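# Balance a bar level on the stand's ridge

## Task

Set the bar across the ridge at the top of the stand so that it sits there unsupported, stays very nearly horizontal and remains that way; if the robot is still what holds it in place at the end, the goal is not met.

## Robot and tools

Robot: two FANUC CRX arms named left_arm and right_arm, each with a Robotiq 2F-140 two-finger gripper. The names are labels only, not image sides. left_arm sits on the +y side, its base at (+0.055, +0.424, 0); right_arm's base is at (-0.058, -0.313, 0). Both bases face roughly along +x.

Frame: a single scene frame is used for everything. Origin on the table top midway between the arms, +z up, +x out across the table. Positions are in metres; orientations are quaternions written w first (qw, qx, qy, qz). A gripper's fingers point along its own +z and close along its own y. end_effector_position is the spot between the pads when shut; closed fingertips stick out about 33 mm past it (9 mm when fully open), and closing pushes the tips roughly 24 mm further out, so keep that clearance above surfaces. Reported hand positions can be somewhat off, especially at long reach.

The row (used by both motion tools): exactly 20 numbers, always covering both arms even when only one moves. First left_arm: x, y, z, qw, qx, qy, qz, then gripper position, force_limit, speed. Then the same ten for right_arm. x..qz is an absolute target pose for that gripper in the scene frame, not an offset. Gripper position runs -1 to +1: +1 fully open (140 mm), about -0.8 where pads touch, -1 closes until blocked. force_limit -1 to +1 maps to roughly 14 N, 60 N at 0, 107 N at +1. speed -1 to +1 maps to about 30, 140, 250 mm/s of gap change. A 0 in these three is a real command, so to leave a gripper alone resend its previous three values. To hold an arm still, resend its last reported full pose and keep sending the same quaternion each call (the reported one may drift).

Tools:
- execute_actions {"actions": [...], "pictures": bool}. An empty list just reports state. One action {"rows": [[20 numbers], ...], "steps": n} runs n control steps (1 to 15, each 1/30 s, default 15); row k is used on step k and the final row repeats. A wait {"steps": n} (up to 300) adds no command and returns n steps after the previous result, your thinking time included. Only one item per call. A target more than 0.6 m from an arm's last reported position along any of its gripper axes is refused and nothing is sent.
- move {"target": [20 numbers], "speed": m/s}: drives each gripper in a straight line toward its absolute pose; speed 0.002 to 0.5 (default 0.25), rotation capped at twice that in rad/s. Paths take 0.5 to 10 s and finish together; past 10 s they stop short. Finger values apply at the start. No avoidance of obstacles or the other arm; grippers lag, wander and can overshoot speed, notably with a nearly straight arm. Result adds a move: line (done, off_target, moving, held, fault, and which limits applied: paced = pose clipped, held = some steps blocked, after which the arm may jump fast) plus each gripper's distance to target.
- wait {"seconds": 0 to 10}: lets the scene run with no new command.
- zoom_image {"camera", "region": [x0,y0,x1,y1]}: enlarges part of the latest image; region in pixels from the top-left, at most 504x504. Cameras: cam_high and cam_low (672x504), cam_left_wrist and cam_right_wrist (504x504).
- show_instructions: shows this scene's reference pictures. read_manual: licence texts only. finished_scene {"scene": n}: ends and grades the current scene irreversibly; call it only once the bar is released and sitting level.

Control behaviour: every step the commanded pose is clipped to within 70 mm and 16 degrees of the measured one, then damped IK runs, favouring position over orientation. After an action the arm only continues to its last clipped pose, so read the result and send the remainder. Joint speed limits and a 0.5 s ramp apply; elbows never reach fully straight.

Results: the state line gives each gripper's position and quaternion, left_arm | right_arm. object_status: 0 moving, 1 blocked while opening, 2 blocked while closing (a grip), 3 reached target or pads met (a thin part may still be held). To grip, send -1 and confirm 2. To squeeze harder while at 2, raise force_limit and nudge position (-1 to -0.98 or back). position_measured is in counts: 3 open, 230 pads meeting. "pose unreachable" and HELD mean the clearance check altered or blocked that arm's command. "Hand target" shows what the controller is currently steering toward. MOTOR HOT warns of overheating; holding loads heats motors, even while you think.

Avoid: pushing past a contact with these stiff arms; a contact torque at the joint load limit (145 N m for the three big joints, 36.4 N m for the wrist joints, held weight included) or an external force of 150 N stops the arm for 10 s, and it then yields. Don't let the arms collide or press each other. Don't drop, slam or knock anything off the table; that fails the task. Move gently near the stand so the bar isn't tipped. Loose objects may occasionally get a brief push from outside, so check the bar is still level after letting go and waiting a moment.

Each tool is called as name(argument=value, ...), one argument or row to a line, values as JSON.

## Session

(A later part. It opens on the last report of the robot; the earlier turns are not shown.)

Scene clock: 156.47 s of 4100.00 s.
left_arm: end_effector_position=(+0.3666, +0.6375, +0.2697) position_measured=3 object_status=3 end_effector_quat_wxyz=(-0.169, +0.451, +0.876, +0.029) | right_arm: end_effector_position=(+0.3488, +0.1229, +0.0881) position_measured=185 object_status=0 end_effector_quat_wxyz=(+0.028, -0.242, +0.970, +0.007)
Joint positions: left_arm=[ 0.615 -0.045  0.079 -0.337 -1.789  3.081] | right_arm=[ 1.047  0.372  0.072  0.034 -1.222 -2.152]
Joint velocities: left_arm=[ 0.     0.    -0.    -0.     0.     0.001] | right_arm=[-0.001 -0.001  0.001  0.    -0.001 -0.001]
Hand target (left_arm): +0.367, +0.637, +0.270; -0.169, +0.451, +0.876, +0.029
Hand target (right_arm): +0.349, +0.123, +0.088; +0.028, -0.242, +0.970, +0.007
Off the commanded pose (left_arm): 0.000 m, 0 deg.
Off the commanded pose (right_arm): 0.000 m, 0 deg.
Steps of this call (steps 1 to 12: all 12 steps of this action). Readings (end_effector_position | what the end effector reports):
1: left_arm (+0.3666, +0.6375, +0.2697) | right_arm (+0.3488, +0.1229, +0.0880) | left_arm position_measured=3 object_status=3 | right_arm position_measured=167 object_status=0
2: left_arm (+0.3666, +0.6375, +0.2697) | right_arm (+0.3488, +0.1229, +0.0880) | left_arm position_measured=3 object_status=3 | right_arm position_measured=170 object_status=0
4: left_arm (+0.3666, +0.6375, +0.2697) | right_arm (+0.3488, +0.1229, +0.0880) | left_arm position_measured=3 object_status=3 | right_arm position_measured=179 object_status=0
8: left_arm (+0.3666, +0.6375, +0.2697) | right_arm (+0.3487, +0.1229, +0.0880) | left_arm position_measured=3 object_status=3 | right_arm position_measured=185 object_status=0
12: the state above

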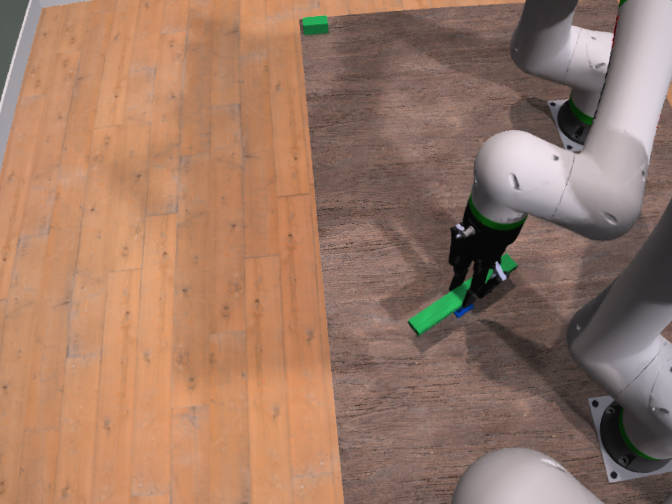

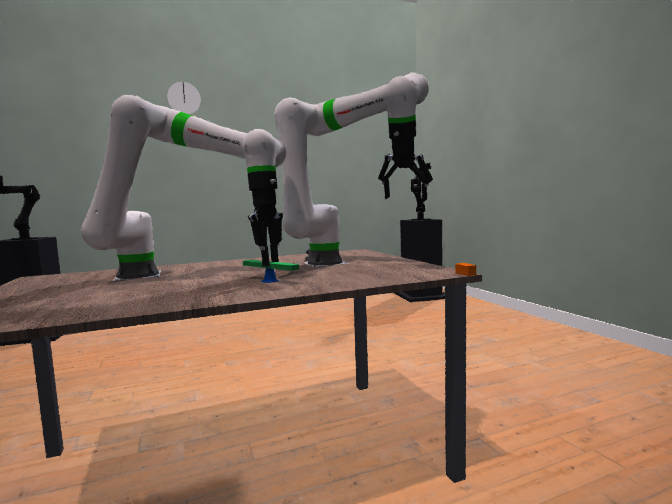

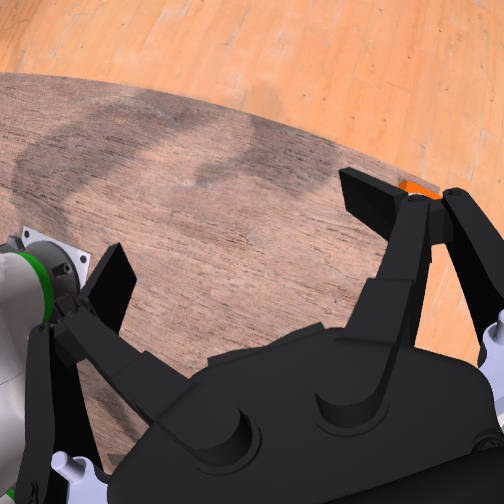

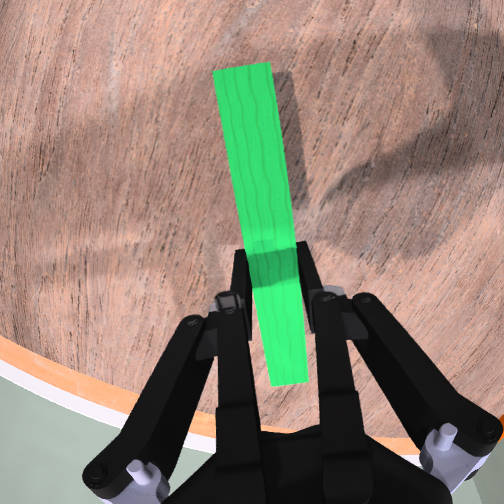

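It self-levelled. Release.

move(
  target=[0.3666,0.6375,0.2697,-0.169,0.451,0.876,0.029,1,0,0,0.3488,0.123,0.0881,-0.0285,0.242,-0.97,-0.007,-0.1,0,-1],
)

move(
  target=[0.3666,0.6375,0.2697,-0.169,0.451,0.876,0.029,1,0,0,0.3488,0.123,0.16,-0.0285,0.242,-0.97,-0.007,-0.1,0,-1],
  speed=0.1,
)

wait(
  seconds=4,
)

zoom_image(
  camera="cam_low",
  region=[235,245,305,290],
)

Scene clock: 161.47 s of 4100.00 s.
left_arm: end_effector_position=(+0.3666, +0.6375, +0.2697) position_measured=3 object_status=3 end_effector_quat_wxyz=(-0.169, +0.451, +0.876, +0.029) | right_arm: end_effector_position=(+0.3488, +0.1231, +0.0882) position_measured=141 object_status=0 end_effector_quat_wxyz=(+0.029, -0.242, +0.970, +0.007)
Joint positions: left_arm=[ 0.615 -0.045  0.079 -0.337 -1.789  3.081] | right_arm=[ 1.047  0.372  0.073  0.034 -1.222 -2.152]
Joint velocities: left_arm=[ 0. -0. -0. -0.  0.  0.] | right_arm=[ 0.001  0.    -0.001 -0.     0.001 -0.001]
Hand target (left_arm): +0.367, +0.637, +0.270; -0.169, +0.451, +0.876, +0.029
Hand target (right_arm): +0.349, +0.123, +0.088; +0.028, -0.242, +0.970, +0.007
Off the commanded pose (left_arm): 0.000 m, 0 deg.
Off the commanded pose (right_arm): 0.000 m, 0 deg.
After step 90, 0.87 s passed at rest.
move: done

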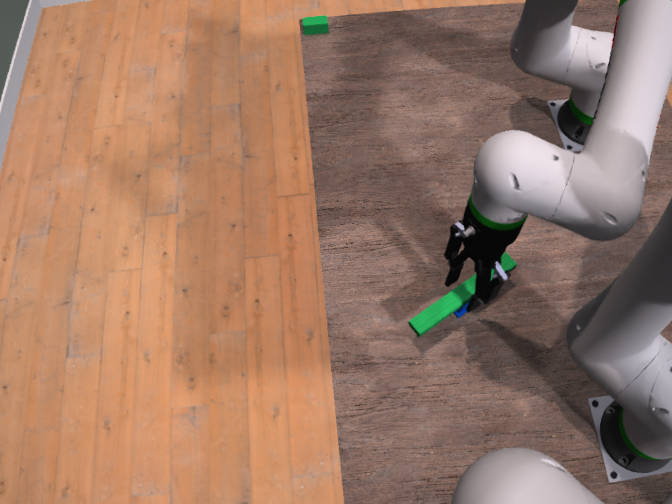

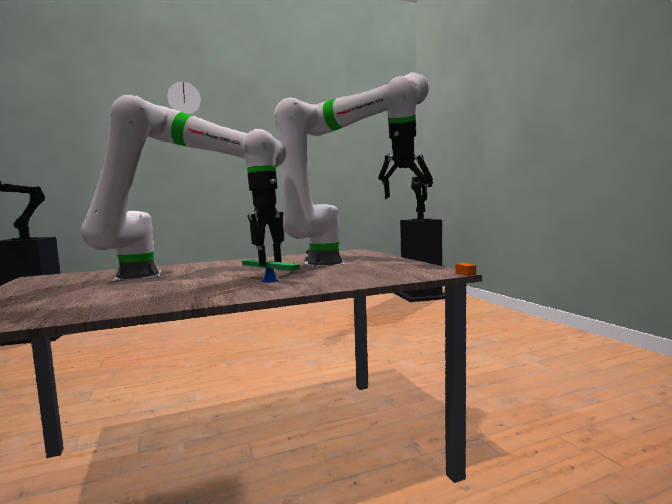

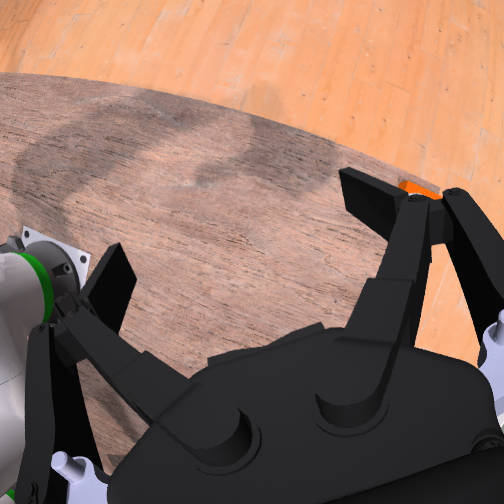

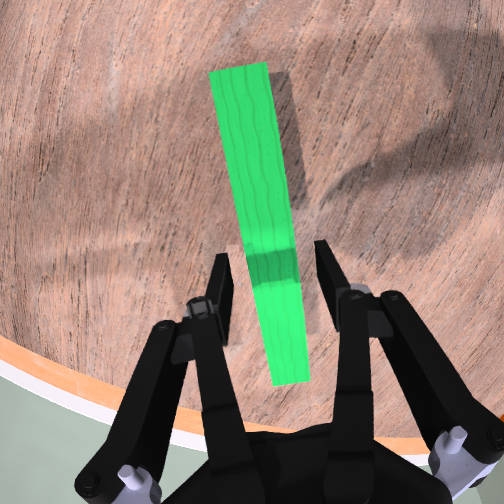

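Scene clock: 162.53 s of 4100.00 s.
left_arm: end_effector_position=(+0.3666, +0.6375, +0.2697) position_measured=3 object_status=3 end_effector_quat_wxyz=(-0.169, +0.451, +0.876, +0.029) | right_arm: end_effector_position=(+0.3488, +0.1232, +0.1599) position_measured=141 object_status=3 end_effector_quat_wxyz=(+0.028, -0.242, +0.970, +0.007)
Joint positions: left_arm=[ 0.615 -0.045  0.079 -0.337 -1.789  3.081] | right_arm=[ 1.047  0.336  0.195  0.032 -1.381 -2.146]
Joint velocities: left_arm=[-0.     0.001  0.    -0.    -0.    -0.001] | right_arm=[-0.001 -0.001  0.003 -0.    -0.003  0.   ]
Hand target (left_arm): +0.367, +0.637, +0.270; -0.169, +0.451, +0.876, +0.029
Hand target (right_arm): +0.349, +0.123, +0.160; +0.028, -0.242, +0.970, +0.007
Off the commanded pose (left_arm): 0.000 m, 0 deg.
Off the commanded pose (right_arm): 0.000 m, 0 deg.
move: done

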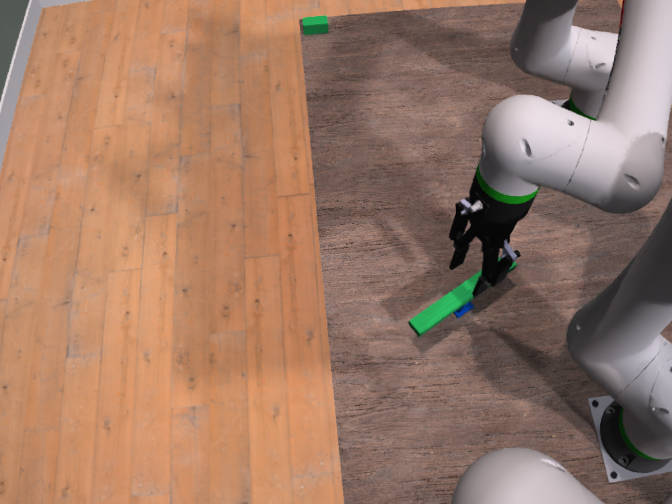

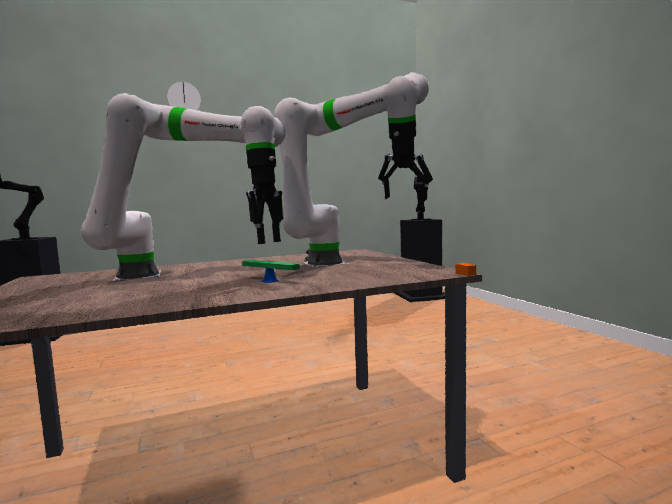

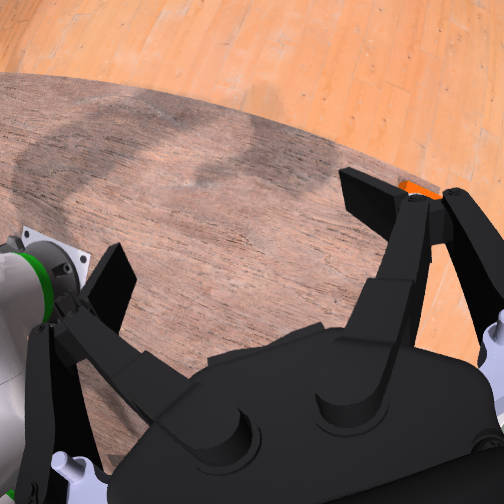

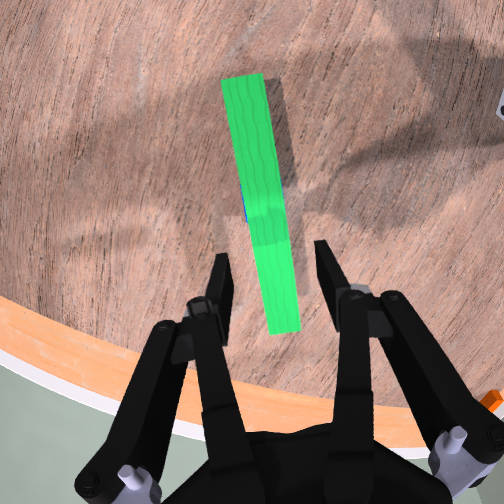

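Scene clock: 166.53 s of 4100.00 s.
left_arm: end_effector_position=(+0.3666, +0.6375, +0.2697) position_measured=3 object_status=3 end_effector_quat_wxyz=(-0.169, +0.451, +0.876, +0.029) | right_arm: end_effector_position=(+0.3489, +0.1232, +0.1599) position_measured=141 object_status=3 end_effector_quat_wxyz=(+0.028, -0.242, +0.970, +0.007)
Joint positions: left_arm=[ 0.615 -0.045  0.079 -0.337 -1.789  3.081] | right_arm=[ 1.047  0.336  0.195  0.032 -1.381 -2.146]
Joint velocities: left_arm=[-0.     0.     0.    -0.     0.001 -0.002] | right_arm=[-0.001 -0.001  0.    -0.     0.    -0.001]
Hand target (left_arm): +0.367, +0.637, +0.270; -0.169, +0.451, +0.876, +0.029
Hand target (right_arm): +0.349, +0.123, +0.160; +0.028, -0.242, +0.970, +0.007
Off the commanded pose (left_arm): 0.000 m, 0 deg.
Off the commanded pose (right_arm): 0.000 m, 0 deg.
Steps of this call (steps 1 to 90: nothing new was sent; then 1.00 s passed at rest). Readings (end_effector_position | what the end effector reports):
1: left_arm (+0.3666, +0.6375, +0.2697) | right_arm (+0.3488, +0.1232, +0.1599) | left_arm position_measured=3 object_status=3 | right_arm position_measured=141 object_status=3
2: left_arm (+0.3666, +0.6375, +0.2697) | right_arm (+0.3488, +0.1232, +0.1599) | left_arm position_measured=3 object_status=3 | right_arm position_measured=141 object_status=3
4: left_arm (+0.3666, +0.6375, +0.2697) | right_arm (+0.3488, +0.1232, +0.1599) | left_arm position_measured=3 object_status=3 | right_arm position_measured=141 object_status=3
8: left_arm (+0.3666, +0.6375, +0.2697) | right_arm (+0.3489, +0.1232, +0.1599) | left_arm position_measured=3 object_status=3 | right_arm position_measured=141 object_status=3
90: the state above

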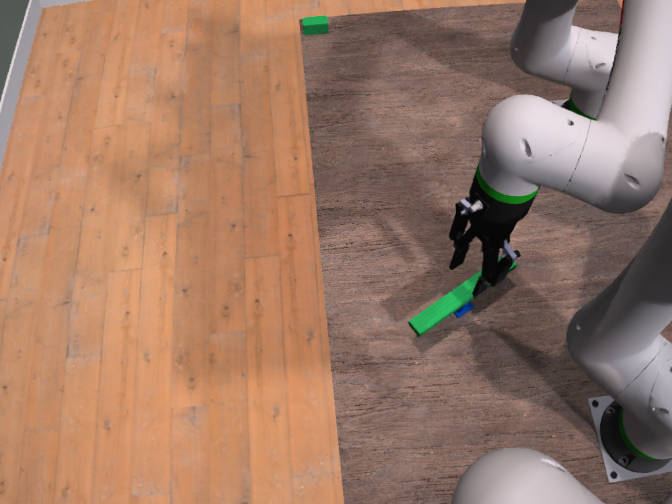

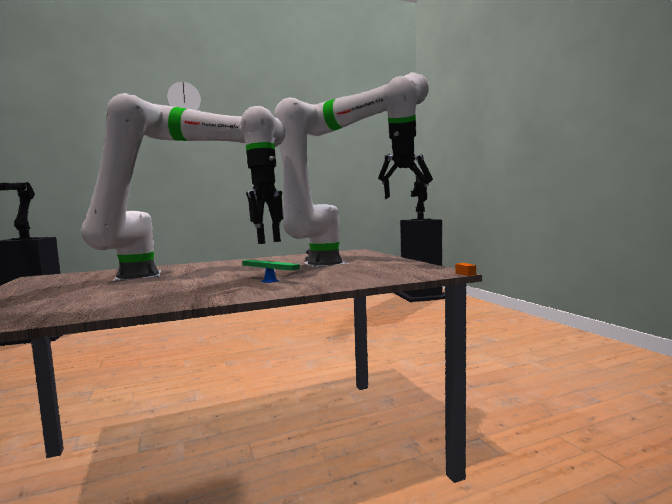

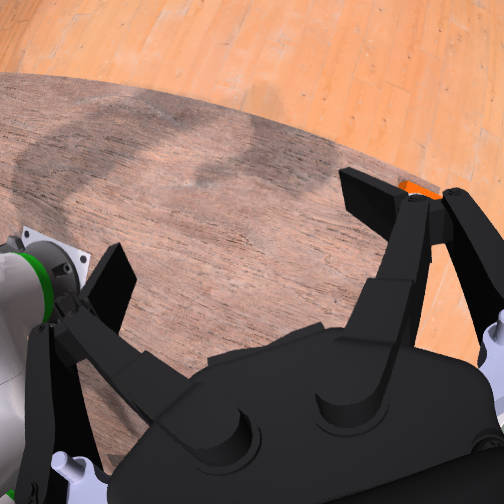

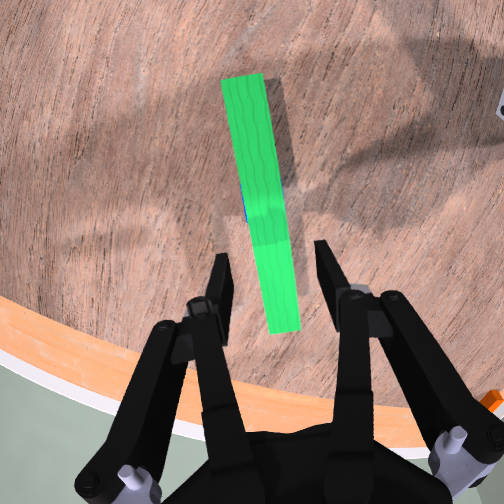

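Region (235, 245, 305, 290) of cam_low's 672x504 image, scaled by 7.200, with more detail than that image has; it fills the top 324 rows of this view, and the rest is white.

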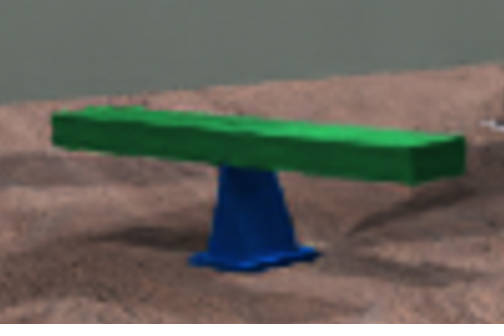

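finished_scene(
  scene=2,
)

The scene is finished: the task was done.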